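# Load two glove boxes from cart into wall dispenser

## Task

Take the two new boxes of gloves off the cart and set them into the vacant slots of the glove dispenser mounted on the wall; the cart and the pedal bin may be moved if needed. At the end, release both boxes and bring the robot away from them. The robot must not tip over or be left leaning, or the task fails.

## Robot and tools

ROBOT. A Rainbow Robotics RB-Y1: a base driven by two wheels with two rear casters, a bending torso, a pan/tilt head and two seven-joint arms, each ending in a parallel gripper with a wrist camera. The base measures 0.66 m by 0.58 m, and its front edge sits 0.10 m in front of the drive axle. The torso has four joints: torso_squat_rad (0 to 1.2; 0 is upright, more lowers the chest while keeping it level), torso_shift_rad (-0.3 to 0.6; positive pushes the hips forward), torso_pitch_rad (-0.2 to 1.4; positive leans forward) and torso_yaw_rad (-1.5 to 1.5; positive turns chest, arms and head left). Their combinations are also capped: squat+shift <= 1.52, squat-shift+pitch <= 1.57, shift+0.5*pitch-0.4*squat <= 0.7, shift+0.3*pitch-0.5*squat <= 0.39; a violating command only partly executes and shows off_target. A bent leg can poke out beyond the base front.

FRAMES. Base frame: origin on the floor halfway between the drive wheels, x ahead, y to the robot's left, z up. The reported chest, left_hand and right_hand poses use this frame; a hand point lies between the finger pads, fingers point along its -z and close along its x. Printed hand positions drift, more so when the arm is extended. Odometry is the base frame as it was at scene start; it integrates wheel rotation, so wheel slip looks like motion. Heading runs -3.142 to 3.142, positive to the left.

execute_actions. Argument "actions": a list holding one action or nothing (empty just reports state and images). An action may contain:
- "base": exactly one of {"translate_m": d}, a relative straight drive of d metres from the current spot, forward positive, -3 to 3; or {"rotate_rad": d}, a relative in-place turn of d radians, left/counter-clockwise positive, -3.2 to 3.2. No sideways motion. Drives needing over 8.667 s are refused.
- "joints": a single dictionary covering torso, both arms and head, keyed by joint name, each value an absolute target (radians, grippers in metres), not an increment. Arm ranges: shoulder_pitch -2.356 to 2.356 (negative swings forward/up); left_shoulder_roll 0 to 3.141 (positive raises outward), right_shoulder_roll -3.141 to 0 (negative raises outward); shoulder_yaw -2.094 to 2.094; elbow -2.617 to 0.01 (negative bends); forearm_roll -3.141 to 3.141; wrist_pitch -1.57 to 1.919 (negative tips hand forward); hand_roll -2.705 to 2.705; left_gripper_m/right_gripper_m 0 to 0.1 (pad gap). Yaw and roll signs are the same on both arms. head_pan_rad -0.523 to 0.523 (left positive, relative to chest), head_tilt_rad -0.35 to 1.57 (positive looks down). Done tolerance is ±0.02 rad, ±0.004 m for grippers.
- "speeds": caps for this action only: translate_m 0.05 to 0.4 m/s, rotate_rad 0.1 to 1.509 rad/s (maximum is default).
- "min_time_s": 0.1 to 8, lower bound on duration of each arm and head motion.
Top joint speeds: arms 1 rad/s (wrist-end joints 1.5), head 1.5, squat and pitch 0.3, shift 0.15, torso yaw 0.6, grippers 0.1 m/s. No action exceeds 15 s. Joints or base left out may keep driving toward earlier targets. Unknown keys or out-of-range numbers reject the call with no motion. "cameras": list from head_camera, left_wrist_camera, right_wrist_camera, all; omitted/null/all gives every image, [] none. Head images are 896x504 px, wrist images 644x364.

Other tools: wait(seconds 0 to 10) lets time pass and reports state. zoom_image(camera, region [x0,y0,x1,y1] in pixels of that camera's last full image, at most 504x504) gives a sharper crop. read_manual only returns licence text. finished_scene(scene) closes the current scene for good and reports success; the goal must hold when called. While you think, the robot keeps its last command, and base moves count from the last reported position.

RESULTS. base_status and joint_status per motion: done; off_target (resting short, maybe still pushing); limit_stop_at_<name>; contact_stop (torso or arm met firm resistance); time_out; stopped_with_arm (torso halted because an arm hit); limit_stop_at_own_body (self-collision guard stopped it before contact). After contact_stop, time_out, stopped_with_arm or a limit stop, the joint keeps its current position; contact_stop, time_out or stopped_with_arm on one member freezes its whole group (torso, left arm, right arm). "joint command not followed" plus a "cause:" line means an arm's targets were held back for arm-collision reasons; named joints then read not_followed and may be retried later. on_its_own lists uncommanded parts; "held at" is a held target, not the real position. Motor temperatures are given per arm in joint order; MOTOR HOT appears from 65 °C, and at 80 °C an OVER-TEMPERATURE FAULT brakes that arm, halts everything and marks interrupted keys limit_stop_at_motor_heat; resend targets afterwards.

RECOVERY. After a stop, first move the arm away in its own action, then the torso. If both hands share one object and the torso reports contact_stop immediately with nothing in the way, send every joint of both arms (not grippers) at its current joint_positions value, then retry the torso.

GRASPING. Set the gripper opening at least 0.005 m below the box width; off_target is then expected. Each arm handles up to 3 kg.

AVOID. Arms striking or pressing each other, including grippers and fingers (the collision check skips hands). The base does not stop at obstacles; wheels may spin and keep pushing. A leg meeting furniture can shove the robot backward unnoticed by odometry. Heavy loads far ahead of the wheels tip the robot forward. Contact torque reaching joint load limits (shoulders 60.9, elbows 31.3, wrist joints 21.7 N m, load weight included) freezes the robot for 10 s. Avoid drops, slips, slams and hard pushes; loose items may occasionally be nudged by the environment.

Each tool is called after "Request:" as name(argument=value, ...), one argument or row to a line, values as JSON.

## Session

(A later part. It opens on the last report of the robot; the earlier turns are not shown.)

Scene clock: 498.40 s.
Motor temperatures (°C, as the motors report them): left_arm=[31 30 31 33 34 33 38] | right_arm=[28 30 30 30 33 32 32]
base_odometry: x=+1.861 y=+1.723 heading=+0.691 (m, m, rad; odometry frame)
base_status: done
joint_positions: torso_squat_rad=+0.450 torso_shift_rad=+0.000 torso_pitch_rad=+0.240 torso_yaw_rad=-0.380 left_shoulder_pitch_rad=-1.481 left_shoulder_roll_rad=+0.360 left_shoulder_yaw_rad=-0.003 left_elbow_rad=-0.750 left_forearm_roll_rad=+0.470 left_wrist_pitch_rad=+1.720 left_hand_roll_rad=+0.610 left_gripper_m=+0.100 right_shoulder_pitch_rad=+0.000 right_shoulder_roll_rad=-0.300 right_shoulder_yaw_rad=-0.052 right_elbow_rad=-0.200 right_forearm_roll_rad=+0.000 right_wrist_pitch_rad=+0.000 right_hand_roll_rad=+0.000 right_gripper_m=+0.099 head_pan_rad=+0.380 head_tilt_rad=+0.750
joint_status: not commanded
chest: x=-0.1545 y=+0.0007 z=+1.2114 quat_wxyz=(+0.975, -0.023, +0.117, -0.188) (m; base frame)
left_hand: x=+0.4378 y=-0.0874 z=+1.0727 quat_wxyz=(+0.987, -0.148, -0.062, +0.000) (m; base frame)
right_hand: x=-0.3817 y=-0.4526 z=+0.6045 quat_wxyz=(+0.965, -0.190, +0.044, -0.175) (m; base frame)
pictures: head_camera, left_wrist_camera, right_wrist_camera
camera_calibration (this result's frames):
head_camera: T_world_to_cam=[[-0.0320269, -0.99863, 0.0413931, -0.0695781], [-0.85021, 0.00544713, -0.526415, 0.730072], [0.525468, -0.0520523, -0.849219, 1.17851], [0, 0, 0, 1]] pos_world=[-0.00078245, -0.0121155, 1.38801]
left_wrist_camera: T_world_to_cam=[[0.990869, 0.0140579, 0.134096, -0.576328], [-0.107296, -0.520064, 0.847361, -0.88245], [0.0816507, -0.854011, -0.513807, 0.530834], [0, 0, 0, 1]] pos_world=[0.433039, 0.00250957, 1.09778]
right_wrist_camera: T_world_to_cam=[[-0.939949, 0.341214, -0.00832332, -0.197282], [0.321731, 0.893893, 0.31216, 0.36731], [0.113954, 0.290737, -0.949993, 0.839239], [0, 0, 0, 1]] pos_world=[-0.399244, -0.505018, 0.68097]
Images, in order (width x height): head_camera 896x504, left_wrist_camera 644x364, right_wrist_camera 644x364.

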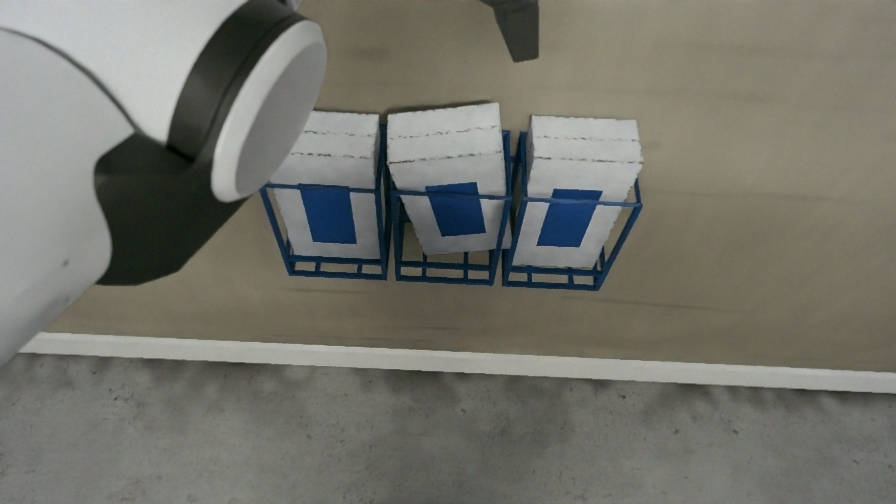

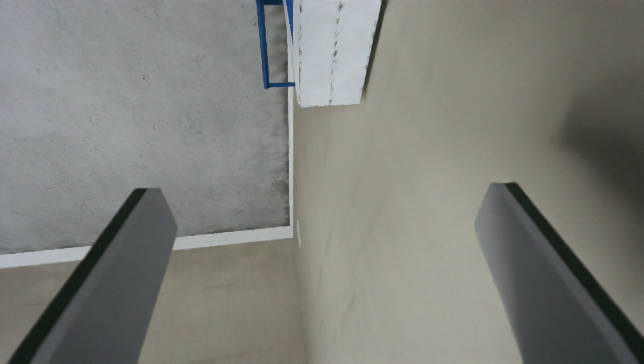

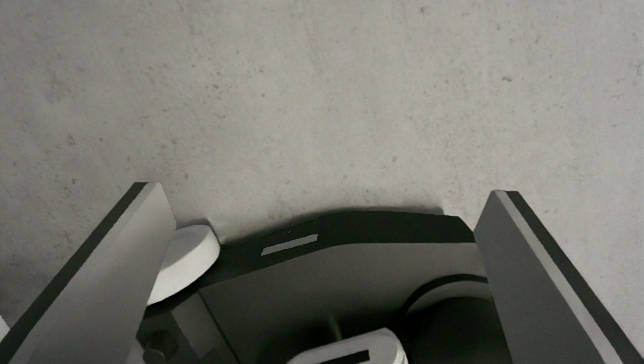

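Request:
execute_actions(
  actions=[
    {"joints":{"torso_yaw_rad":-0.3,"left_hand_roll_rad":0.53,"torso_squat_rad":0.68,"head_pan_rad":0.3}},
  ],
  cameras=["head_camera","left_wrist_camera"],
)

Scene clock: 505.10 s.
Motor temperatures (°C, as the motors report them): left_arm=[31 30 31 33 34 33 38] | right_arm=[28 30 30 30 33 32 32]
base_odometry: x=+1.861 y=+1.723 heading=+0.691 (m, m, rad; odometry frame)
base_status: not commanded
joint_positions: torso_squat_rad=+0.680 torso_shift_rad=+0.000 torso_pitch_rad=+0.240 torso_yaw_rad=-0.300 left_shoulder_pitch_rad=-1.481 left_shoulder_roll_rad=+0.360 left_shoulder_yaw_rad=-0.003 left_elbow_rad=-0.750 left_forearm_roll_rad=+0.470 left_wrist_pitch_rad=+1.720 left_hand_roll_rad=+0.530 left_gripper_m=+0.100 right_shoulder_pitch_rad=+0.000 right_shoulder_roll_rad=-0.300 right_shoulder_yaw_rad=-0.052 right_elbow_rad=-0.200 right_forearm_roll_rad=+0.000 right_wrist_pitch_rad=+0.000 right_hand_roll_rad=+0.000 right_gripper_m=+0.099 head_pan_rad=+0.300 head_tilt_rad=+0.750
joint_status: all done
chest: x=-0.1546 y=+0.0006 z=+1.1254 quat_wxyz=(+0.982, -0.018, +0.118, -0.148) (m; base frame)
left_hand: x=+0.4427 y=-0.0386 z=+0.9856 quat_wxyz=(+0.988, -0.133, -0.073, -0.001) (m; base frame)
right_hand: x=-0.3462 y=-0.4573 z=+0.5098 quat_wxyz=(+0.973, -0.183, +0.038, -0.137) (m; base frame)
pictures: head_camera, left_wrist_camera
camera_calibration (this result's frames):
head_camera: T_world_to_cam=[[-0.0320307, -0.99863, 0.0413859, -0.064414], [-0.850111, 0.00544432, -0.526575, 0.685328], [0.525628, -0.0520491, -0.849121, 1.10511], [0, 0, 0, 1]] pos_world=[-0.000334094, -0.010537, 1.30191]
left_wrist_camera: T_world_to_cam=[[0.987591, 0.0114368, 0.156631, -0.591034], [-0.125163, -0.545092, 0.82898, -0.757696], [0.0948595, -0.838298, -0.536897, 0.54486], [0, 0, 0, 1]] pos_world=[0.437178, 0.0504997, 1.01322]
Images, in order (width x height): head_camera 896x504, left_wrist_camera 644x364.

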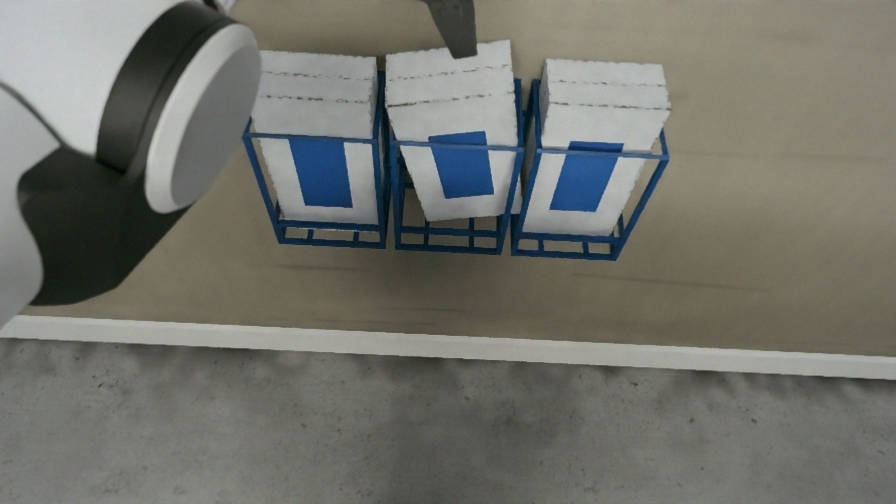

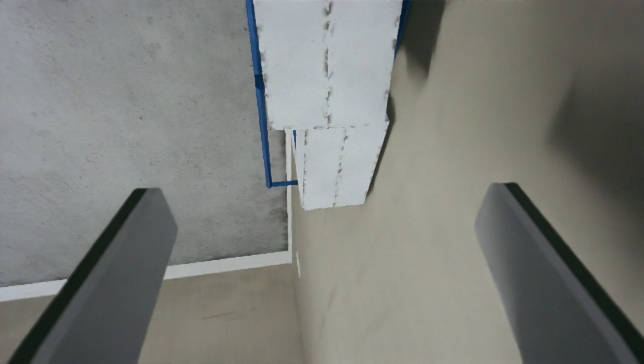

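Good. Down ~0.07, grip.

Request:
execute_actions(
  actions=[
    {"joints":{"torso_squat_rad":0.83}},
  ],
  cameras=[],
)

Request:
execute_actions(
  actions=[
    {"joints":{"left_gripper_m":0.04}},
  ],
  cameras=[],
)

Request:
execute_actions(
  actions=[
    {"joints":{"torso_squat_rad":0.74}},
  ],
  cameras=[],
)

Request:
execute_actions(
  actions=[
    {"joints":{"left_forearm_roll_rad":0.33,"torso_yaw_rad":-0.33},"min_time_s":1.5},
  ],
  cameras=["head_camera"],
)

Scene clock: 513.83 s.
Motor temperatures (°C, as the motors report them): left_arm=[31 30 31 33 34 33 38] | right_arm=[28 30 30 30 33 32 32]
base_odometry: x=+1.861 y=+1.723 heading=+0.691 (m, m, rad; odometry frame)
base_status: not commanded
joint_positions: torso_squat_rad=+0.830 torso_shift_rad=+0.000 torso_pitch_rad=+0.240 torso_yaw_rad=-0.300 left_shoulder_pitch_rad=-1.480 left_shoulder_roll_rad=+0.360 left_shoulder_yaw_rad=-0.003 left_elbow_rad=-0.750 left_forearm_roll_rad=+0.470 left_wrist_pitch_rad=+1.720 left_hand_roll_rad=+0.530 left_gripper_m=+0.100 right_shoulder_pitch_rad=+0.000 right_shoulder_roll_rad=-0.300 right_shoulder_yaw_rad=-0.052 right_elbow_rad=-0.200 right_forearm_roll_rad=+0.000 right_wrist_pitch_rad=+0.000 right_hand_roll_rad=+0.000 right_gripper_m=+0.099 head_pan_rad=+0.300 head_tilt_rad=+0.750
joint_status: all done
chest: x=-0.1546 y=+0.0005 z=+1.0535 quat_wxyz=(+0.982, -0.018, +0.118, -0.148) (m; base frame)
left_hand: x=+0.4427 y=-0.0387 z=+0.9137 quat_wxyz=(+0.988, -0.133, -0.073, -0.001) (m; base frame)
right_hand: x=-0.3462 y=-0.4574 z=+0.4379 quat_wxyz=(+0.973, -0.183, +0.038, -0.137) (m; base frame)
pictures: none
No camera images: the call's "cameras" was empty. Leave "cameras" out to get every camera's image.

Scene clock: 514.93 s.
Motor temperatures (°C, as the motors report them): left_arm=[31 30 31 33 34 33 38] | right_arm=[28 30 30 30 33 32 32]
base_odometry: x=+1.861 y=+1.723 heading=+0.691 (m, m, rad; odometry frame)
base_status: not commanded
joint_positions: torso_squat_rad=+0.830 torso_shift_rad=+0.000 torso_pitch_rad=+0.240 torso_yaw_rad=-0.300 left_shoulder_pitch_rad=-1.480 left_shoulder_roll_rad=+0.360 left_shoulder_yaw_rad=-0.003 left_elbow_rad=-0.750 left_forearm_roll_rad=+0.470 left_wrist_pitch_rad=+1.720 left_hand_roll_rad=+0.530 left_gripper_m=+0.040 right_shoulder_pitch_rad=+0.000 right_shoulder_roll_rad=-0.300 right_shoulder_yaw_rad=-0.052 right_elbow_rad=-0.200 right_forearm_roll_rad=+0.000 right_wrist_pitch_rad=+0.000 right_hand_roll_rad=+0.000 right_gripper_m=+0.099 head_pan_rad=+0.300 head_tilt_rad=+0.750
joint_status: all done
chest: x=-0.1546 y=+0.0005 z=+1.0535 quat_wxyz=(+0.982, -0.018, +0.118, -0.148) (m; base frame)
left_hand: x=+0.4427 y=-0.0387 z=+0.9137 quat_wxyz=(+0.988, -0.133, -0.073, -0.001) (m; base frame)
right_hand: x=-0.3462 y=-0.4574 z=+0.4379 quat_wxyz=(+0.973, -0.183, +0.038, -0.137) (m; base frame)
pictures: none
No camera images: the call's "cameras" was empty. Leave "cameras" out to get every camera's image.

Scene clock: 516.00 s.
Motor temperatures (°C, as the motors report them): left_arm=[31 30 31 33 34 33 38] | right_arm=[28 30 30 30 33 32 32]
base_odometry: x=+1.861 y=+1.723 heading=+0.691 (m, m, rad; odometry frame)
base_status: not commanded
joint_positions: torso_squat_rad=+0.740 torso_shift_rad=+0.000 torso_pitch_rad=+0.240 torso_yaw_rad=-0.300 left_shoulder_pitch_rad=-1.480 left_shoulder_roll_rad=+0.360 left_shoulder_yaw_rad=-0.003 left_elbow_rad=-0.750 left_forearm_roll_rad=+0.470 left_wrist_pitch_rad=+1.720 left_hand_roll_rad=+0.530 left_gripper_m=+0.040 right_shoulder_pitch_rad=+0.000 right_shoulder_roll_rad=-0.300 right_shoulder_yaw_rad=-0.052 right_elbow_rad=-0.200 right_forearm_roll_rad=+0.000 right_wrist_pitch_rad=+0.000 right_hand_roll_rad=+0.000 right_gripper_m=+0.099 head_pan_rad=+0.300 head_tilt_rad=+0.750
joint_status: all done
chest: x=-0.1545 y=+0.0006 z=+1.0980 quat_wxyz=(+0.982, -0.018, +0.118, -0.148) (m; base frame)
left_hand: x=+0.4428 y=-0.0386 z=+0.9580 quat_wxyz=(+0.988, -0.133, -0.073, -0.001) (m; base frame)
right_hand: x=-0.3463 y=-0.4573 z=+0.4824 quat_wxyz=(+0.973, -0.183, +0.038, -0.137) (m; base frame)
pictures: none
No camera images: the call's "cameras" was empty. Leave "cameras" out to get every camera's image.

Scene clock: 517.80 s.
Motor temperatures (°C, as the motors report them): left_arm=[31 30 31 33 34 33 38] | right_arm=[28 30 30 30 33 32 32]
base_odometry: x=+1.861 y=+1.723 heading=+0.691 (m, m, rad; odometry frame)
base_status: not commanded
joint_positions: torso_squat_rad=+0.740 torso_shift_rad=+0.000 torso_pitch_rad=+0.240 torso_yaw_rad=-0.330 left_shoulder_pitch_rad=-1.480 left_shoulder_roll_rad=+0.360 left_shoulder_yaw_rad=-0.003 left_elbow_rad=-0.750 left_forearm_roll_rad=+0.330 left_wrist_pitch_rad=+1.720 left_hand_roll_rad=+0.530 left_gripper_m=+0.040 right_shoulder_pitch_rad=+0.000 right_shoulder_roll_rad=-0.300 right_shoulder_yaw_rad=-0.052 right_elbow_rad=-0.200 right_forearm_roll_rad=+0.000 right_wrist_pitch_rad=+0.000 right_hand_roll_rad=+0.000 right_gripper_m=+0.099 head_pan_rad=+0.300 head_tilt_rad=+0.750
joint_status: all done
chest: x=-0.1545 y=+0.0006 z=+1.0980 quat_wxyz=(+0.979, -0.020, +0.118, -0.163) (m; base frame)
left_hand: x=+0.4581 y=-0.0300 z=+0.9552 quat_wxyz=(+0.991, -0.080, -0.105, +0.004) (m; base frame)
right_hand: x=-0.3596 y=-0.4559 z=+0.4857 quat_wxyz=(+0.970, -0.185, +0.040, -0.151) (m; base frame)
pictures: head_camera
camera_calibration (this result's frames):
head_camera: T_world_to_cam=[[-0.0610027, -0.996959, 0.0484869, -0.0755727], [-0.84981, 0.026396, -0.526428, 0.67088], [0.523547, -0.0733182, -0.848836, 1.08113], [0, 0, 0, 1]] pos_world=[-0.000510986, -0.0137852, 1.27453]
Images, in order (width x height): head_camera 896x504.

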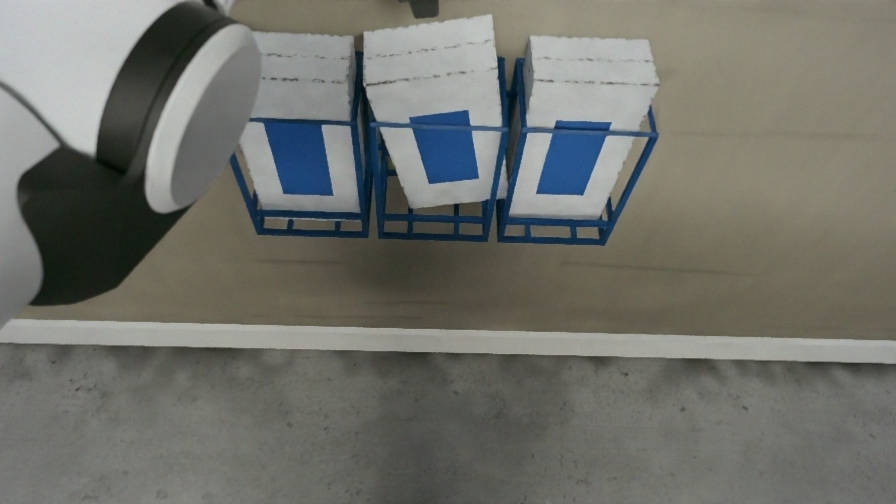

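Request:
execute_actions(
  actions=[
    {"joints":{"left_forearm_roll_rad":0.47,"torso_yaw_rad":-0.3,"left_gripper_m":0.1}},
  ],
  cameras=[],
)

Request:
execute_actions(
  actions=[
    {"joints":{"torso_squat_rad":0.92}},
  ],
  cameras=["head_camera"],
)

Request:
execute_actions(
  actions=[
    {"joints":{"left_gripper_m":0.04}},
  ],
  cameras=[],
)

Scene clock: 528.00 s.
Motor temperatures (°C, as the motors report them): left_arm=[31 30 31 33 34 33 38] | right_arm=[28 30 30 30 33 32 32]
base_odometry: x=+1.861 y=+1.723 heading=+0.691 (m, m, rad; odometry frame)
base_status: not commanded
joint_positions: torso_squat_rad=+0.740 torso_shift_rad=+0.000 torso_pitch_rad=+0.240 torso_yaw_rad=-0.300 left_shoulder_pitch_rad=-1.480 left_shoulder_roll_rad=+0.360 left_shoulder_yaw_rad=-0.003 left_elbow_rad=-0.750 left_forearm_roll_rad=+0.470 left_wrist_pitch_rad=+1.720 left_hand_roll_rad=+0.530 left_gripper_m=+0.100 right_shoulder_pitch_rad=+0.000 right_shoulder_roll_rad=-0.300 right_shoulder_yaw_rad=-0.052 right_elbow_rad=-0.200 right_forearm_roll_rad=+0.000 right_wrist_pitch_rad=+0.000 right_hand_roll_rad=+0.000 right_gripper_m=+0.099 head_pan_rad=+0.300 head_tilt_rad=+0.750
joint_status: all done
chest: x=-0.1545 y=+0.0006 z=+1.0980 quat_wxyz=(+0.982, -0.018, +0.118, -0.148) (m; base frame)
left_hand: x=+0.4428 y=-0.0386 z=+0.9580 quat_wxyz=(+0.988, -0.133, -0.073, -0.001) (m; base frame)
right_hand: x=-0.3462 y=-0.4573 z=+0.4824 quat_wxyz=(+0.973, -0.183, +0.038, -0.137) (m; base frame)
pictures: none
No camera images: the call's "cameras" was empty. Leave "cameras" out to get every camera's image.

Scene clock: 529.40 s.
Motor temperatures (°C, as the motors report them): left_arm=[31 30 31 33 34 33 38] | right_arm=[28 30 30 30 33 32 32]
base_odometry: x=+1.861 y=+1.723 heading=+0.691 (m, m, rad; odometry frame)
base_status: not commanded
joint_positions: torso_squat_rad=+0.920 torso_shift_rad=+0.000 torso_pitch_rad=+0.240 torso_yaw_rad=-0.300 left_shoulder_pitch_rad=-1.480 left_shoulder_roll_rad=+0.360 left_shoulder_yaw_rad=-0.003 left_elbow_rad=-0.750 left_forearm_roll_rad=+0.470 left_wrist_pitch_rad=+1.720 left_hand_roll_rad=+0.530 left_gripper_m=+0.100 right_shoulder_pitch_rad=+0.000 right_shoulder_roll_rad=-0.300 right_shoulder_yaw_rad=-0.052 right_elbow_rad=-0.200 right_forearm_roll_rad=+0.000 right_wrist_pitch_rad=+0.000 right_hand_roll_rad=+0.000 right_gripper_m=+0.099 head_pan_rad=+0.300 head_tilt_rad=+0.750
joint_status: all done
chest: x=-0.1546 y=+0.0005 z=+1.0052 quat_wxyz=(+0.982, -0.018, +0.118, -0.148) (m; base frame)
left_hand: x=+0.4427 y=-0.0387 z=+0.8654 quat_wxyz=(+0.988, -0.133, -0.073, -0.001) (m; base frame)
right_hand: x=-0.3462 y=-0.4574 z=+0.3895 quat_wxyz=(+0.973, -0.183, +0.038, -0.137) (m; base frame)
pictures: head_camera
camera_calibration (this result's frames):
head_camera: T_world_to_cam=[[-0.0319758, -0.998632, 0.0413716, -0.0595257], [-0.850109, 0.00540492, -0.526579, 0.622029], [0.525635, -0.0520081, -0.849119, 1.00301], [0, 0, 0, 1]] pos_world=[-0.000329178, -0.0106415, 1.18169]
Images, in order (width x height): head_camera 896x504.

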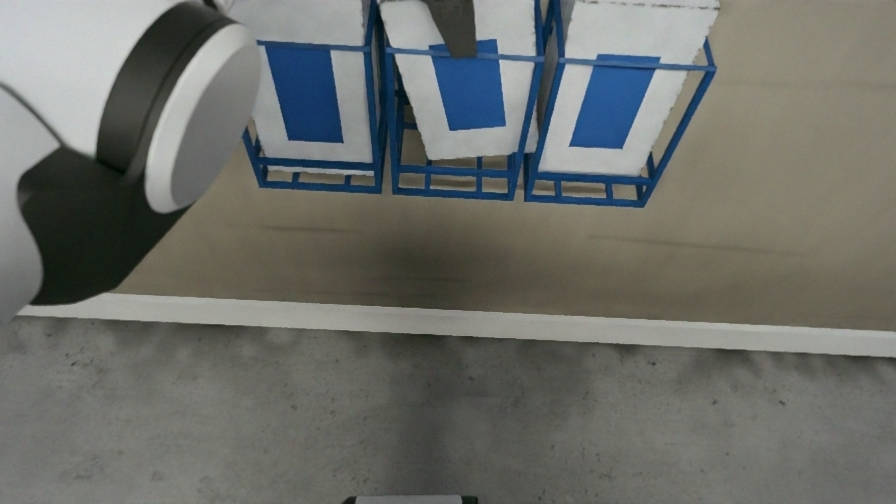

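Scene clock: 530.50 s.
Motor temperatures (°C, as the motors report them): left_arm=[31 30 31 33 34 34 38] | right_arm=[28 30 30 30 33 32 32]
base_odometry: x=+1.861 y=+1.723 heading=+0.691 (m, m, rad; odometry frame)
base_status: not commanded
joint_positions: torso_squat_rad=+0.920 torso_shift_rad=+0.000 torso_pitch_rad=+0.240 torso_yaw_rad=-0.300 left_shoulder_pitch_rad=-1.483 left_shoulder_roll_rad=+0.363 left_shoulder_yaw_rad=-0.003 left_elbow_rad=-0.752 left_forearm_roll_rad=+0.469 left_wrist_pitch_rad=+1.718 left_hand_roll_rad=+0.530 left_gripper_m=+0.060 right_shoulder_pitch_rad=+0.000 right_shoulder_roll_rad=-0.300 right_shoulder_yaw_rad=-0.052 right_elbow_rad=-0.200 right_forearm_roll_rad=+0.000 right_wrist_pitch_rad=+0.000 right_hand_roll_rad=+0.000 right_gripper_m=+0.099 head_pan_rad=+0.300 head_tilt_rad=+0.750
joint_status: left_gripper_m off_target (ended at +0.060, target +0.040)
chest: x=-0.1544 y=+0.0005 z=+1.0051 quat_wxyz=(+0.982, -0.018, +0.118, -0.148) (m; base frame)
left_hand: x=+0.4446 y=-0.0380 z=+0.8674 quat_wxyz=(+0.988, -0.134, -0.076, +0.000) (m; base frame)
right_hand: x=-0.3461 y=-0.4574 z=+0.3896 quat_wxyz=(+0.973, -0.183, +0.038, -0.137) (m; base frame)
pictures: none
No camera images: the call's "cameras" was empty. Leave "cameras" out to get every camera's image.

Request:
execute_actions(
  actions=[
    {"joints":{"torso_squat_rad":0.82}},
  ],
  cameras=[],
)

Request:
execute_actions(
  actions=[
    {"joints":{"left_forearm_roll_rad":0.33,"torso_yaw_rad":-0.335},"min_time_s":1.5},
  ],
  cameras=["head_camera"],
)

Scene clock: 538.57 s.
Motor temperatures (°C, as the motors report them): left_arm=[31 29 31 32 34 36 38] | right_arm=[28 30 30 30 33 32 32]
base_odometry: x=+1.861 y=+1.723 heading=+0.691 (m, m, rad; odometry frame)
base_status: not commanded
joint_positions: torso_squat_rad=+0.820 torso_shift_rad=+0.000 torso_pitch_rad=+0.240 torso_yaw_rad=-0.300 left_shoulder_pitch_rad=-1.480 left_shoulder_roll_rad=+0.360 left_shoulder_yaw_rad=-0.003 left_elbow_rad=-0.750 left_forearm_roll_rad=+0.470 left_wrist_pitch_rad=+1.720 left_hand_roll_rad=+0.530 left_gripper_m=+0.059 right_shoulder_pitch_rad=+0.000 right_shoulder_roll_rad=-0.300 right_shoulder_yaw_rad=-0.052 right_elbow_rad=-0.200 right_forearm_roll_rad=+0.000 right_wrist_pitch_rad=+0.000 right_hand_roll_rad=+0.000 right_gripper_m=+0.099 head_pan_rad=+0.300 head_tilt_rad=+0.750
joint_status: all done
chest: x=-0.1543 y=+0.0005 z=+1.0586 quat_wxyz=(+0.982, -0.018, +0.118, -0.148) (m; base frame)
left_hand: x=+0.4430 y=-0.0383 z=+0.9183 quat_wxyz=(+0.988, -0.133, -0.073, -0.001) (m; base frame)
right_hand: x=-0.3463 y=-0.4574 z=+0.4431 quat_wxyz=(+0.973, -0.183, +0.038, -0.137) (m; base frame)
pictures: none
No camera images: the call's "cameras" was empty. Leave "cameras" out to get every camera's image.

Scene clock: 540.37 s.
Motor temperatures (°C, as the motors report them): left_arm=[31 29 31 32 34 36 38] | right_arm=[28 30 30 30 33 32 32]
base_odometry: x=+1.861 y=+1.723 heading=+0.691 (m, m, rad; odometry frame)
base_status: not commanded
joint_positions: torso_squat_rad=+0.820 torso_shift_rad=+0.000 torso_pitch_rad=+0.240 torso_yaw_rad=-0.335 left_shoulder_pitch_rad=-1.480 left_shoulder_roll_rad=+0.359 left_shoulder_yaw_rad=-0.003 left_elbow_rad=-0.750 left_forearm_roll_rad=+0.331 left_wrist_pitch_rad=+1.721 left_hand_roll_rad=+0.530 left_gripper_m=+0.059 right_shoulder_pitch_rad=+0.000 right_shoulder_roll_rad=-0.300 right_shoulder_yaw_rad=-0.052 right_elbow_rad=-0.200 right_forearm_roll_rad=+0.000 right_wrist_pitch_rad=+0.000 right_hand_roll_rad=+0.000 right_gripper_m=+0.099 head_pan_rad=+0.300 head_tilt_rad=+0.750
joint_status: all done
chest: x=-0.1544 y=+0.0005 z=+1.0586 quat_wxyz=(+0.979, -0.020, +0.118, -0.166) (m; base frame)
left_hand: x=+0.4573 y=-0.0337 z=+0.9150 quat_wxyz=(+0.991, -0.081, -0.103, +0.001) (m; base frame)
right_hand: x=-0.3618 y=-0.4557 z=+0.4469 quat_wxyz=(+0.970, -0.186, +0.041, -0.153) (m; base frame)
pictures: head_camera
camera_calibration (this result's frames):
head_camera: T_world_to_cam=[[-0.0658648, -0.99659, 0.0496951, -0.075723], [-0.849792, 0.0299205, -0.526268, 0.650069], [0.522986, -0.076893, -0.848866, 1.04759], [0, 0, 0, 1]] pos_world=[-0.000441524, -0.0143624, 1.23514]
Images, in order (width x height): head_camera 896x504.

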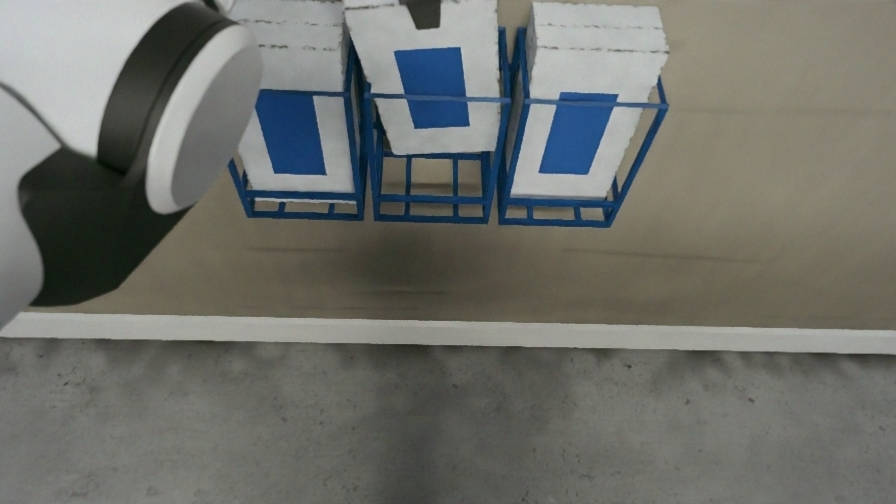

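Upright and inside. Lower and release.

Request:
execute_actions(
  actions=[
    {"joints":{"torso_squat_rad":0.91}},
  ],
  cameras=[],
)

Request:
execute_actions(
  actions=[
    {"joints":{"left_gripper_m":0.09}},
  ],
  cameras=[],
)

Request:
execute_actions(
  actions=[
    {"joints":{"torso_squat_rad":0.65}},
  ],
  cameras=["head_camera"],
)

Scene clock: 545.80 s.
Motor temperatures (°C, as the motors report them): left_arm=[31 30 31 33 34 36 38] | right_arm=[28 30 30 30 33 32 32]
base_odometry: x=+1.861 y=+1.723 heading=+0.691 (m, m, rad; odometry frame)
base_status: not commanded
joint_positions: torso_squat_rad=+0.910 torso_shift_rad=+0.000 torso_pitch_rad=+0.239 torso_yaw_rad=-0.335 left_shoulder_pitch_rad=-1.481 left_shoulder_roll_rad=+0.358 left_shoulder_yaw_rad=-0.003 left_elbow_rad=-0.750 left_forearm_roll_rad=+0.331 left_wrist_pitch_rad=+1.720 left_hand_roll_rad=+0.530 left_gripper_m=+0.059 right_shoulder_pitch_rad=+0.000 right_shoulder_roll_rad=-0.300 right_shoulder_yaw_rad=-0.052 right_elbow_rad=-0.200 right_forearm_roll_rad=+0.000 right_wrist_pitch_rad=+0.000 right_hand_roll_rad=+0.000 right_gripper_m=+0.099 head_pan_rad=+0.300 head_tilt_rad=+0.750
joint_status: all done
chest: x=-0.1547 y=+0.0004 z=+1.0107 quat_wxyz=(+0.979, -0.020, +0.118, -0.166) (m; base frame)
left_hand: x=+0.4570 y=-0.0348 z=+0.8684 quat_wxyz=(+0.991, -0.082, -0.104, +0.000) (m; base frame)
right_hand: x=-0.3618 y=-0.4557 z=+0.3988 quat_wxyz=(+0.970, -0.186, +0.040, -0.153) (m; base frame)
pictures: none
No camera images: the call's "cameras" was empty. Leave "cameras" out to get every camera's image.

Scene clock: 546.80 s.
Motor temperatures (°C, as the motors report them): left_arm=[31 30 31 33 34 36 38] | right_arm=[28 30 30 30 33 32 32]
base_odometry: x=+1.861 y=+1.723 heading=+0.691 (m, m, rad; odometry frame)
base_status: not commanded
joint_positions: torso_squat_rad=+0.910 torso_shift_rad=+0.000 torso_pitch_rad=+0.240 torso_yaw_rad=-0.335 left_shoulder_pitch_rad=-1.481 left_shoulder_roll_rad=+0.360 left_shoulder_yaw_rad=-0.003 left_elbow_rad=-0.750 left_forearm_roll_rad=+0.330 left_wrist_pitch_rad=+1.720 left_hand_roll_rad=+0.530 left_gripper_m=+0.090 right_shoulder_pitch_rad=+0.000 right_shoulder_roll_rad=-0.300 right_shoulder_yaw_rad=-0.052 right_elbow_rad=-0.200 right_forearm_roll_rad=+0.000 right_wrist_pitch_rad=+0.000 right_hand_roll_rad=+0.000 right_gripper_m=+0.099 head_pan_rad=+0.300 head_tilt_rad=+0.750
joint_status: all done
chest: x=-0.1547 y=+0.0004 z=+1.0107 quat_wxyz=(+0.979, -0.020, +0.118, -0.166) (m; base frame)
left_hand: x=+0.4578 y=-0.0335 z=+0.8685 quat_wxyz=(+0.991, -0.081, -0.105, +0.001) (m; base frame)
right_hand: x=-0.3617 y=-0.4557 z=+0.3988 quat_wxyz=(+0.970, -0.186, +0.040, -0.153) (m; base frame)
pictures: none
No camera images: the call's "cameras" was empty. Leave "cameras" out to get every camera's image.

Scene clock: 548.50 s.
Motor temperatures (°C, as the motors report them): left_arm=[31 30 31 33 34 35 38] | right_arm=[28 30 30 30 33 32 32]
base_odometry: x=+1.861 y=+1.723 heading=+0.691 (m, m, rad; odometry frame)
base_status: not commanded
joint_positions: torso_squat_rad=+0.650 torso_shift_rad=+0.000 torso_pitch_rad=+0.240 torso_yaw_rad=-0.335 left_shoulder_pitch_rad=-1.481 left_shoulder_roll_rad=+0.360 left_shoulder_yaw_rad=-0.003 left_elbow_rad=-0.750 left_forearm_roll_rad=+0.330 left_wrist_pitch_rad=+1.720 left_hand_roll_rad=+0.530 left_gripper_m=+0.090 right_shoulder_pitch_rad=+0.000 right_shoulder_roll_rad=-0.300 right_shoulder_yaw_rad=-0.052 right_elbow_rad=-0.200 right_forearm_roll_rad=+0.000 right_wrist_pitch_rad=+0.000 right_hand_roll_rad=+0.000 right_gripper_m=+0.099 head_pan_rad=+0.300 head_tilt_rad=+0.750
joint_status: all done
chest: x=-0.1545 y=+0.0005 z=+1.1383 quat_wxyz=(+0.979, -0.020, +0.118, -0.166) (m; base frame)
left_hand: x=+0.4579 y=-0.0333 z=+0.9957 quat_wxyz=(+0.991, -0.081, -0.104, +0.002) (m; base frame)
right_hand: x=-0.3618 y=-0.4556 z=+0.5265 quat_wxyz=(+0.970, -0.186, +0.040, -0.153) (m; base frame)
pictures: head_camera
camera_calibration (this result's frames):
head_camera: T_world_to_cam=[[-0.065964, -0.996587, 0.0496285, -0.0795976], [-0.849668, 0.0300224, -0.526463, 0.692169], [0.523176, -0.0768953, -0.848749, 1.11521], [0, 0, 0, 1]] pos_world=[-0.000587587, -0.014352, 1.31488]
Images, in order (width x height): head_camera 896x504.

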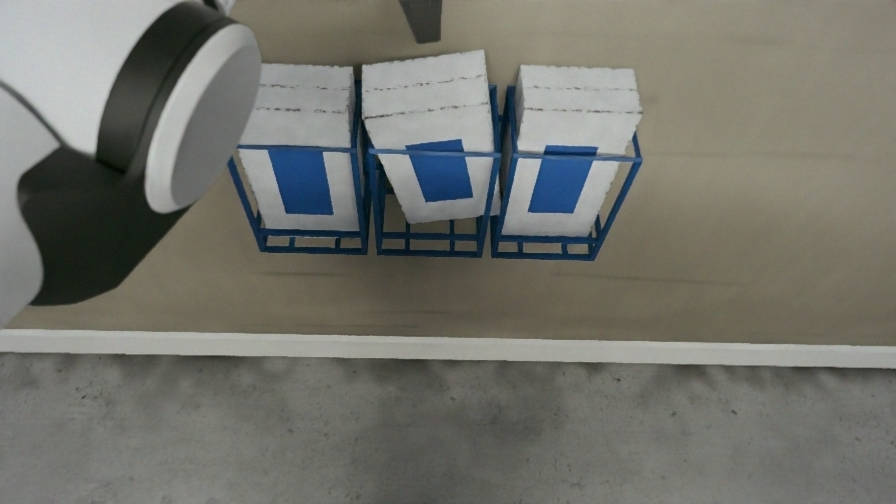

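Request:
execute_actions(
  actions=[
    {"joints":{"left_forearm_roll_rad":0.47,"torso_yaw_rad":-0.3,"left_gripper_m":0.1}},
  ],
  cameras=[],
)

Request:
execute_actions(
  actions=[
    {"joints":{"torso_squat_rad":0.92}},
  ],
  cameras=[],
)

Request:
execute_actions(
  actions=[
    {"joints":{"left_gripper_m":0.04}},
  ],
  cameras=[],
)

Request:
execute_actions(
  actions=[
    {"joints":{"torso_squat_rad":0.83}},
  ],
  cameras=[],
)

Request:
execute_actions(
  actions=[
    {"joints":{"left_forearm_roll_rad":0.3,"torso_yaw_rad":-0.315},"min_time_s":1.5},
  ],
  cameras=[],
)

Request:
execute_actions(
  actions=[
    {"joints":{"torso_squat_rad":0.93}},
  ],
  cameras=["head_camera"],
)

Scene clock: 558.33 s.
Motor temperatures (°C, as the motors report them): left_arm=[31 30 31 33 34 35 38] | right_arm=[27 30 30 30 33 32 32]
base_odometry: x=+1.861 y=+1.723 heading=+0.691 (m, m, rad; odometry frame)
base_status: not commanded
joint_positions: torso_squat_rad=+0.650 torso_shift_rad=+0.000 torso_pitch_rad=+0.240 torso_yaw_rad=-0.300 left_shoulder_pitch_rad=-1.481 left_shoulder_roll_rad=+0.360 left_shoulder_yaw_rad=-0.003 left_elbow_rad=-0.750 left_forearm_roll_rad=+0.470 left_wrist_pitch_rad=+1.720 left_hand_roll_rad=+0.530 left_gripper_m=+0.100 right_shoulder_pitch_rad=+0.000 right_shoulder_roll_rad=-0.300 right_shoulder_yaw_rad=-0.052 right_elbow_rad=-0.200 right_forearm_roll_rad=+0.000 right_wrist_pitch_rad=+0.000 right_hand_roll_rad=+0.000 right_gripper_m=+0.099 head_pan_rad=+0.300 head_tilt_rad=+0.750
joint_status: all done
chest: x=-0.1545 y=+0.0005 z=+1.1383 quat_wxyz=(+0.982, -0.018, +0.118, -0.148) (m; base frame)
left_hand: x=+0.4428 y=-0.0386 z=+0.9984 quat_wxyz=(+0.988, -0.134, -0.073, -0.001) (m; base frame)
right_hand: x=-0.3462 y=-0.4573 z=+0.5227 quat_wxyz=(+0.973, -0.183, +0.038, -0.137) (m; base frame)
pictures: none
No camera images: the call's "cameras" was empty. Leave "cameras" out to get every camera's image.

Scene clock: 560.03 s.
Motor temperatures (°C, as the motors report them): left_arm=[31 30 31 33 34 35 38] | right_arm=[27 30 30 30 33 32 32]
base_odometry: x=+1.861 y=+1.723 heading=+0.691 (m, m, rad; odometry frame)
base_status: not commanded
joint_positions: torso_squat_rad=+0.920 torso_shift_rad=+0.000 torso_pitch_rad=+0.240 torso_yaw_rad=-0.300 left_shoulder_pitch_rad=-1.481 left_shoulder_roll_rad=+0.360 left_shoulder_yaw_rad=-0.003 left_elbow_rad=-0.750 left_forearm_roll_rad=+0.470 left_wrist_pitch_rad=+1.720 left_hand_roll_rad=+0.530 left_gripper_m=+0.100 right_shoulder_pitch_rad=+0.000 right_shoulder_roll_rad=-0.300 right_shoulder_yaw_rad=-0.052 right_elbow_rad=-0.200 right_forearm_roll_rad=+0.000 right_wrist_pitch_rad=+0.000 right_hand_roll_rad=+0.000 right_gripper_m=+0.099 head_pan_rad=+0.300 head_tilt_rad=+0.750
joint_status: all done
chest: x=-0.1546 y=+0.0004 z=+1.0052 quat_wxyz=(+0.982, -0.018, +0.118, -0.148) (m; base frame)
left_hand: x=+0.4427 y=-0.0387 z=+0.8654 quat_wxyz=(+0.988, -0.134, -0.073, -0.001) (m; base frame)
right_hand: x=-0.3461 y=-0.4574 z=+0.3895 quat_wxyz=(+0.973, -0.183, +0.038, -0.137) (m; base frame)
pictures: none
No camera images: the call's "cameras" was empty. Leave "cameras" out to get every camera's image.

Scene clock: 561.13 s.
Motor temperatures (°C, as the motors report them): left_arm=[31 30 31 33 34 35 38] | right_arm=[27 30 30 30 33 32 32]
base_odometry: x=+1.861 y=+1.723 heading=+0.691 (m, m, rad; odometry frame)
base_status: not commanded
joint_positions: torso_squat_rad=+0.920 torso_shift_rad=+0.000 torso_pitch_rad=+0.240 torso_yaw_rad=-0.300 left_shoulder_pitch_rad=-1.483 left_shoulder_roll_rad=+0.363 left_shoulder_yaw_rad=-0.003 left_elbow_rad=-0.752 left_forearm_roll_rad=+0.469 left_wrist_pitch_rad=+1.718 left_hand_roll_rad=+0.530 left_gripper_m=+0.060 right_shoulder_pitch_rad=+0.000 right_shoulder_roll_rad=-0.300 right_shoulder_yaw_rad=-0.052 right_elbow_rad=-0.200 right_forearm_roll_rad=+0.000 right_wrist_pitch_rad=+0.000 right_hand_roll_rad=+0.000 right_gripper_m=+0.099 head_pan_rad=+0.300 head_tilt_rad=+0.750
joint_status: left_gripper_m off_target (ended at +0.060, target +0.040)
chest: x=-0.1544 y=+0.0004 z=+1.0051 quat_wxyz=(+0.982, -0.018, +0.118, -0.148) (m; base frame)
left_hand: x=+0.4445 y=-0.0382 z=+0.8673 quat_wxyz=(+0.988, -0.134, -0.076, -0.001) (m; base frame)
right_hand: x=-0.3461 y=-0.4574 z=+0.3895 quat_wxyz=(+0.973, -0.183, +0.038, -0.137) (m; base frame)
pictures: none
No camera images: the call's "cameras" was empty. Leave "cameras" out to get every camera's image.

Scene clock: 562.20 s.
Motor temperatures (°C, as the motors report them): left_arm=[31 30 31 33 34 35 38] | right_arm=[27 30 30 30 33 32 32]
base_odometry: x=+1.861 y=+1.723 heading=+0.691 (m, m, rad; odometry frame)
base_status: not commanded
joint_positions: torso_squat_rad=+0.830 torso_shift_rad=+0.000 torso_pitch_rad=+0.240 torso_yaw_rad=-0.300 left_shoulder_pitch_rad=-1.480 left_shoulder_roll_rad=+0.361 left_shoulder_yaw_rad=-0.003 left_elbow_rad=-0.750 left_forearm_roll_rad=+0.470 left_wrist_pitch_rad=+1.720 left_hand_roll_rad=+0.530 left_gripper_m=+0.059 right_shoulder_pitch_rad=+0.000 right_shoulder_roll_rad=-0.300 right_shoulder_yaw_rad=-0.052 right_elbow_rad=-0.200 right_forearm_roll_rad=+0.000 right_wrist_pitch_rad=+0.000 right_hand_roll_rad=+0.000 right_gripper_m=+0.099 head_pan_rad=+0.300 head_tilt_rad=+0.750
joint_status: all done
chest: x=-0.1543 y=+0.0005 z=+1.0534 quat_wxyz=(+0.982, -0.018, +0.118, -0.148) (m; base frame)
left_hand: x=+0.4431 y=-0.0383 z=+0.9132 quat_wxyz=(+0.988, -0.133, -0.073, -0.001) (m; base frame)
right_hand: x=-0.3462 y=-0.4574 z=+0.4379 quat_wxyz=(+0.973, -0.183, +0.038, -0.137) (m; base frame)
pictures: none
No camera images: the call's "cameras" was empty. Leave "cameras" out to get every camera's image.

Scene clock: 564.00 s.
Motor temperatures (°C, as the motors report them): left_arm=[31 30 31 33 34 35 38] | right_arm=[27 30 30 30 33 32 32]
base_odometry: x=+1.861 y=+1.723 heading=+0.691 (m, m, rad; odometry frame)
base_status: not commanded
joint_positions: torso_squat_rad=+0.830 torso_shift_rad=+0.000 torso_pitch_rad=+0.240 torso_yaw_rad=-0.315 left_shoulder_pitch_rad=-1.481 left_shoulder_roll_rad=+0.357 left_shoulder_yaw_rad=-0.003 left_elbow_rad=-0.750 left_forearm_roll_rad=+0.301 left_wrist_pitch_rad=+1.720 left_hand_roll_rad=+0.530 left_gripper_m=+0.059 right_shoulder_pitch_rad=+0.000 right_shoulder_roll_rad=-0.300 right_shoulder_yaw_rad=-0.052 right_elbow_rad=-0.200 right_forearm_roll_rad=+0.000 right_wrist_pitch_rad=+0.000 right_hand_roll_rad=+0.000 right_gripper_m=+0.099 head_pan_rad=+0.300 head_tilt_rad=+0.750
joint_status: all done
chest: x=-0.1545 y=+0.0004 z=+1.0535 quat_wxyz=(+0.980, -0.019, +0.118, -0.156) (m; base frame)
left_hand: x=+0.4607 y=-0.0167 z=+0.9101 quat_wxyz=(+0.992, -0.066, -0.111, +0.014) (m; base frame)
right_hand: x=-0.3530 y=-0.4567 z=+0.4395 quat_wxyz=(+0.972, -0.184, +0.039, -0.144) (m; base frame)
pictures: none
No camera images: the call's "cameras" was empty. Leave "cameras" out to get every camera's image.

Scene clock: 565.10 s.
Motor temperatures (°C, as the motors report them): left_arm=[31 30 31 33 34 35 38] | right_arm=[27 30 30 30 33 32 32]
base_odometry: x=+1.861 y=+1.723 heading=+0.691 (m, m, rad; odometry frame)
base_status: not commanded
joint_positions: torso_squat_rad=+0.930 torso_shift_rad=-0.001 torso_pitch_rad=+0.238 torso_yaw_rad=-0.316 left_shoulder_pitch_rad=-1.487 left_shoulder_roll_rad=+0.355 left_shoulder_yaw_rad=-0.002 left_elbow_rad=-0.754 left_forearm_roll_rad=+0.303 left_wrist_pitch_rad=+1.719 left_hand_roll_rad=+0.530 left_gripper_m=+0.059 right_shoulder_pitch_rad=+0.000 right_shoulder_roll_rad=-0.300 right_shoulder_yaw_rad=-0.052 right_elbow_rad=-0.200 right_forearm_roll_rad=+0.000 right_wrist_pitch_rad=+0.000 right_hand_roll_rad=+0.000 right_gripper_m=+0.099 head_pan_rad=+0.300 head_tilt_rad=+0.750
joint_status: all done
chest: x=-0.1552 y=+0.0001 z=+0.9996 quat_wxyz=(+0.981, -0.018, +0.117, -0.156) (m; base frame)
left_hand: x=+0.4608 y=-0.0208 z=+0.8616 quat_wxyz=(+0.991, -0.069, -0.116, +0.011) (m; base frame)
right_hand: x=-0.3530 y=-0.4566 z=+0.3851 quat_wxyz=(+0.972, -0.184, +0.038, -0.144) (m; base frame)
pictures: head_camera
camera_calibration (this result's frames):
head_camera: T_world_to_cam=[[-0.0475635, -0.997882, 0.0443745, -0.0650983], [-0.849197, 0.0170059, -0.527802, 0.619923], [0.525929, -0.0627868, -0.848208, 0.997749], [0, 0, 0, 1]] pos_world=[-0.00140508, -0.0128573, 1.17638]
Images, in order (width x height): head_camera 896x504.

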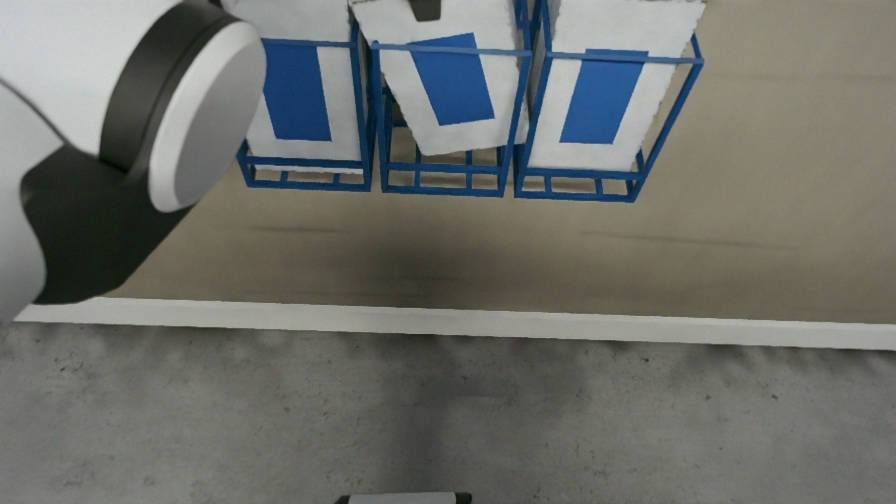

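Request:
execute_actions(
  actions=[
    {"joints":{"torso_squat_rad":0.7}},
  ],
  cameras=["head_camera"],
)

Scene clock: 570.70 s.
Motor temperatures (°C, as the motors report them): left_arm=[31 30 31 33 36 35 38] | right_arm=[27 30 30 30 33 32 32]
base_odometry: x=+1.861 y=+1.723 heading=+0.691 (m, m, rad; odometry frame)
base_status: not commanded
joint_positions: torso_squat_rad=+0.700 torso_shift_rad=+0.000 torso_pitch_rad=+0.240 torso_yaw_rad=-0.315 left_shoulder_pitch_rad=-1.480 left_shoulder_roll_rad=+0.359 left_shoulder_yaw_rad=-0.003 left_elbow_rad=-0.750 left_forearm_roll_rad=+0.300 left_wrist_pitch_rad=+1.720 left_hand_roll_rad=+0.530 left_gripper_m=+0.059 right_shoulder_pitch_rad=+0.000 right_shoulder_roll_rad=-0.300 right_shoulder_yaw_rad=-0.052 right_elbow_rad=-0.200 right_forearm_roll_rad=+0.000 right_wrist_pitch_rad=+0.000 right_hand_roll_rad=+0.000 right_gripper_m=+0.099 head_pan_rad=+0.300 head_tilt_rad=+0.750
joint_status: all done
chest: x=-0.1543 y=+0.0004 z=+1.1164 quat_wxyz=(+0.980, -0.019, +0.118, -0.156) (m; base frame)
left_hand: x=+0.4615 y=-0.0149 z=+0.9728 quat_wxyz=(+0.992, -0.065, -0.111, +0.015) (m; base frame)
right_hand: x=-0.3530 y=-0.4566 z=+0.5024 quat_wxyz=(+0.972, -0.184, +0.039, -0.144) (m; base frame)
pictures: head_camera
camera_calibration (this result's frames):
head_camera: T_world_to_cam=[[-0.0466145, -0.997909, 0.0447686, -0.0701954], [-0.850252, 0.0161138, -0.526129, 0.680299], [0.524307, -0.0625898, -0.849226, 1.09727], [0, 0, 0, 1]] pos_world=[-0.000152418, -0.0123329, 1.2929]
Images, in order (width x height): head_camera 896x504.

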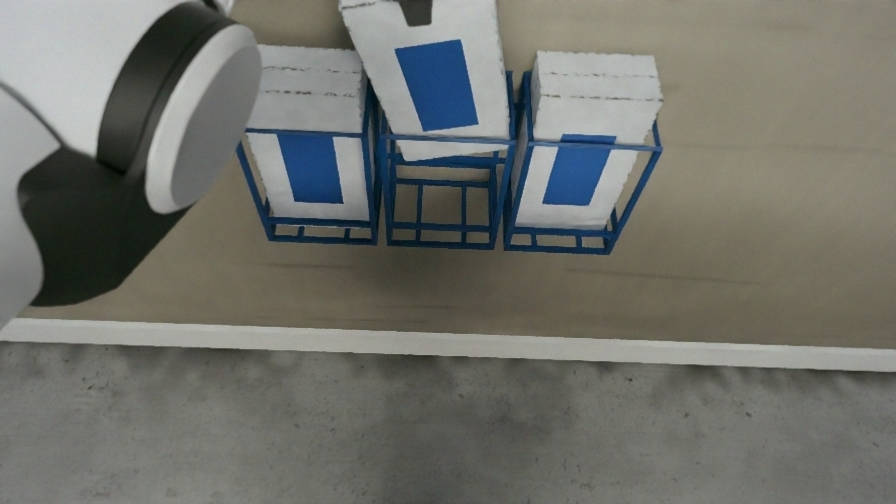

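Request:
execute_actions(
  actions=[
    {"joints":{"left_forearm_roll_rad":0.18,"torso_yaw_rad":-0.385,"left_hand_roll_rad":0.62,"head_pan_rad":0.38},"min_time_s":1.5},
  ],
  cameras=["head_camera"],
)

Scene clock: 579.00 s.
Motor temperatures (°C, as the motors report them): left_arm=[31 30 31 33 36 35 38] | right_arm=[27 30 30 30 33 32 32]
base_odometry: x=+1.861 y=+1.723 heading=+0.691 (m, m, rad; odometry frame)
base_status: not commanded
joint_positions: torso_squat_rad=+0.700 torso_shift_rad=+0.000 torso_pitch_rad=+0.240 torso_yaw_rad=-0.385 left_shoulder_pitch_rad=-1.479 left_shoulder_roll_rad=+0.359 left_shoulder_yaw_rad=-0.003 left_elbow_rad=-0.749 left_forearm_roll_rad=+0.181 left_wrist_pitch_rad=+1.721 left_hand_roll_rad=+0.620 left_gripper_m=+0.059 right_shoulder_pitch_rad=+0.000 right_shoulder_roll_rad=-0.300 right_shoulder_yaw_rad=-0.052 right_elbow_rad=-0.200 right_forearm_roll_rad=+0.000 right_wrist_pitch_rad=+0.000 right_hand_roll_rad=+0.000 right_gripper_m=+0.099 head_pan_rad=+0.380 head_tilt_rad=+0.750
joint_status: all done
chest: x=-0.1543 y=+0.0005 z=+1.1164 quat_wxyz=(+0.974, -0.023, +0.118, -0.190) (m; base frame)
left_hand: x=+0.4729 y=-0.0355 z=+0.9740 quat_wxyz=(+0.989, -0.034, -0.137, +0.044) (m; base frame)
right_hand: x=-0.3838 y=-0.4522 z=+0.5100 quat_wxyz=(+0.965, -0.191, +0.044, -0.177) (m; base frame)
pictures: head_camera
camera_calibration (this result's frames):
head_camera: T_world_to_cam=[[-0.0368033, -0.998421, 0.0424476, -0.067723], [-0.850372, 0.00897876, -0.526106, 0.679852], [0.524893, -0.0554586, -0.849359, 1.09784], [0, 0, 0, 1]] pos_world=[-0.000616977, -0.0128353, 1.29301]
Images, in order (width x height): head_camera 896x504.

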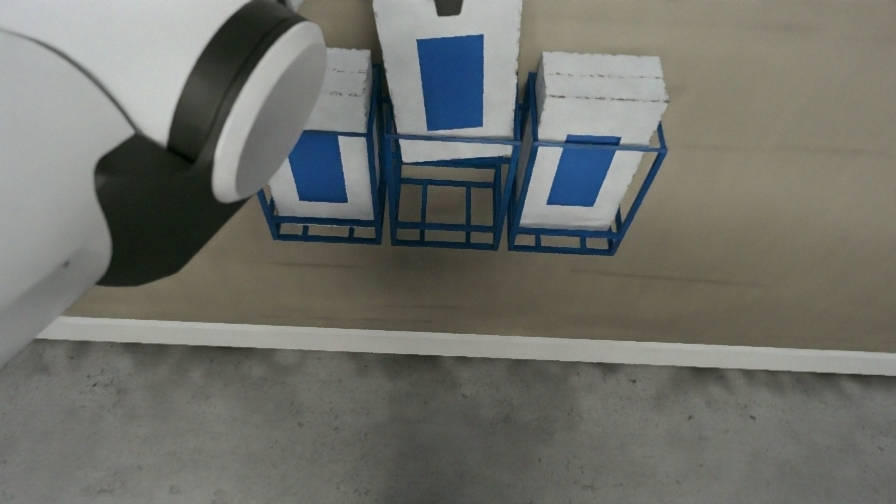

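Request:
execute_actions(
  actions=[
    {"joints":{"torso_yaw_rad":-0.372,"left_hand_roll_rad":0.56}},
  ],
  cameras=[],
)

Request:
execute_actions(
  actions=[
    {"joints":{"torso_squat_rad":0.9}},
  ],
  cameras=["head_camera"],
)

Scene clock: 585.10 s.
Motor temperatures (°C, as the motors report them): left_arm=[31 30 31 33 35 35 38] | right_arm=[27 30 30 30 33 32 32]
base_odometry: x=+1.861 y=+1.723 heading=+0.691 (m, m, rad; odometry frame)
base_status: not commanded
joint_positions: torso_squat_rad=+0.700 torso_shift_rad=+0.000 torso_pitch_rad=+0.240 torso_yaw_rad=-0.372 left_shoulder_pitch_rad=-1.479 left_shoulder_roll_rad=+0.359 left_shoulder_yaw_rad=-0.003 left_elbow_rad=-0.749 left_forearm_roll_rad=+0.181 left_wrist_pitch_rad=+1.721 left_hand_roll_rad=+0.560 left_gripper_m=+0.058 right_shoulder_pitch_rad=+0.000 right_shoulder_roll_rad=-0.300 right_shoulder_yaw_rad=-0.052 right_elbow_rad=-0.200 right_forearm_roll_rad=+0.000 right_wrist_pitch_rad=+0.000 right_hand_roll_rad=+0.000 right_gripper_m=+0.099 head_pan_rad=+0.380 head_tilt_rad=+0.750
joint_status: all done
chest: x=-0.1544 y=+0.0005 z=+1.1164 quat_wxyz=(+0.976, -0.022, +0.118, -0.184) (m; base frame)
left_hand: x=+0.4732 y=-0.0273 z=+0.9739 quat_wxyz=(+0.990, -0.027, -0.138, +0.020) (m; base frame)
right_hand: x=-0.3781 y=-0.4532 z=+0.5087 quat_wxyz=(+0.966, -0.189, +0.043, -0.171) (m; base frame)
pictures: none
No camera images: the call's "cameras" was empty. Leave "cameras" out to get every camera's image.

Scene clock: 586.57 s.
Motor temperatures (°C, as the motors report them): left_arm=[31 30 31 33 35 35 38] | right_arm=[27 30 30 30 33 32 32]
base_odometry: x=+1.861 y=+1.723 heading=+0.691 (m, m, rad; odometry frame)
base_status: not commanded
joint_positions: torso_squat_rad=+0.900 torso_shift_rad=+0.000 torso_pitch_rad=+0.239 torso_yaw_rad=-0.372 left_shoulder_pitch_rad=-1.482 left_shoulder_roll_rad=+0.357 left_shoulder_yaw_rad=-0.003 left_elbow_rad=-0.751 left_forearm_roll_rad=+0.181 left_wrist_pitch_rad=+1.720 left_hand_roll_rad=+0.560 left_gripper_m=+0.058 right_shoulder_pitch_rad=+0.000 right_shoulder_roll_rad=-0.300 right_shoulder_yaw_rad=-0.052 right_elbow_rad=-0.200 right_forearm_roll_rad=+0.000 right_wrist_pitch_rad=+0.000 right_hand_roll_rad=+0.000 right_gripper_m=+0.099 head_pan_rad=+0.380 head_tilt_rad=+0.750
joint_status: all done
chest: x=-0.1548 y=+0.0004 z=+1.0162 quat_wxyz=(+0.976, -0.022, +0.117, -0.184) (m; base frame)
left_hand: x=+0.4727 y=-0.0296 z=+0.8758 quat_wxyz=(+0.990, -0.029, -0.140, +0.018) (m; base frame)
right_hand: x=-0.3781 y=-0.4533 z=+0.4082 quat_wxyz=(+0.966, -0.189, +0.043, -0.171) (m; base frame)
pictures: head_camera
camera_calibration (this result's frames):
head_camera: T_world_to_cam=[[-0.0246691, -0.99892, 0.0393697, -0.058593], [-0.849898, 0.00022072, -0.526948, 0.627672], [0.52637, -0.0464595, -0.848985, 1.01282], [0, 0, 0, 1]] pos_world=[-0.00110845, -0.0116129, 1.19293]
Images, in order (width x height): head_camera 896x504.

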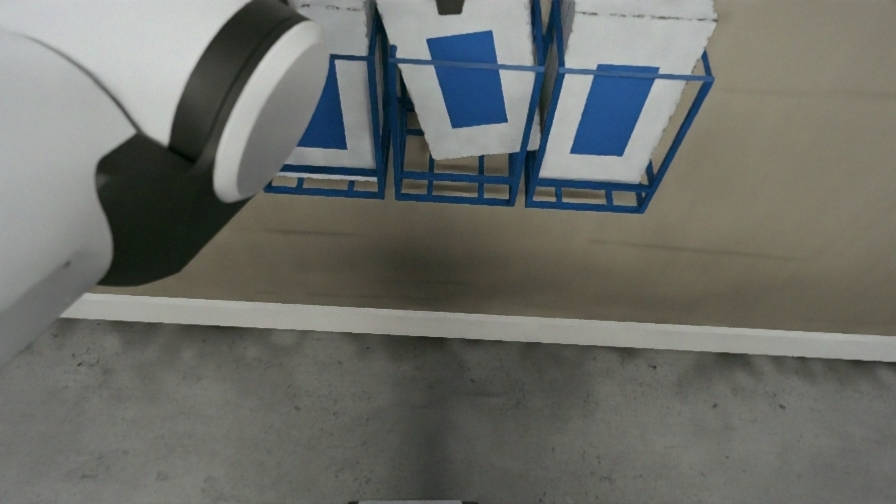

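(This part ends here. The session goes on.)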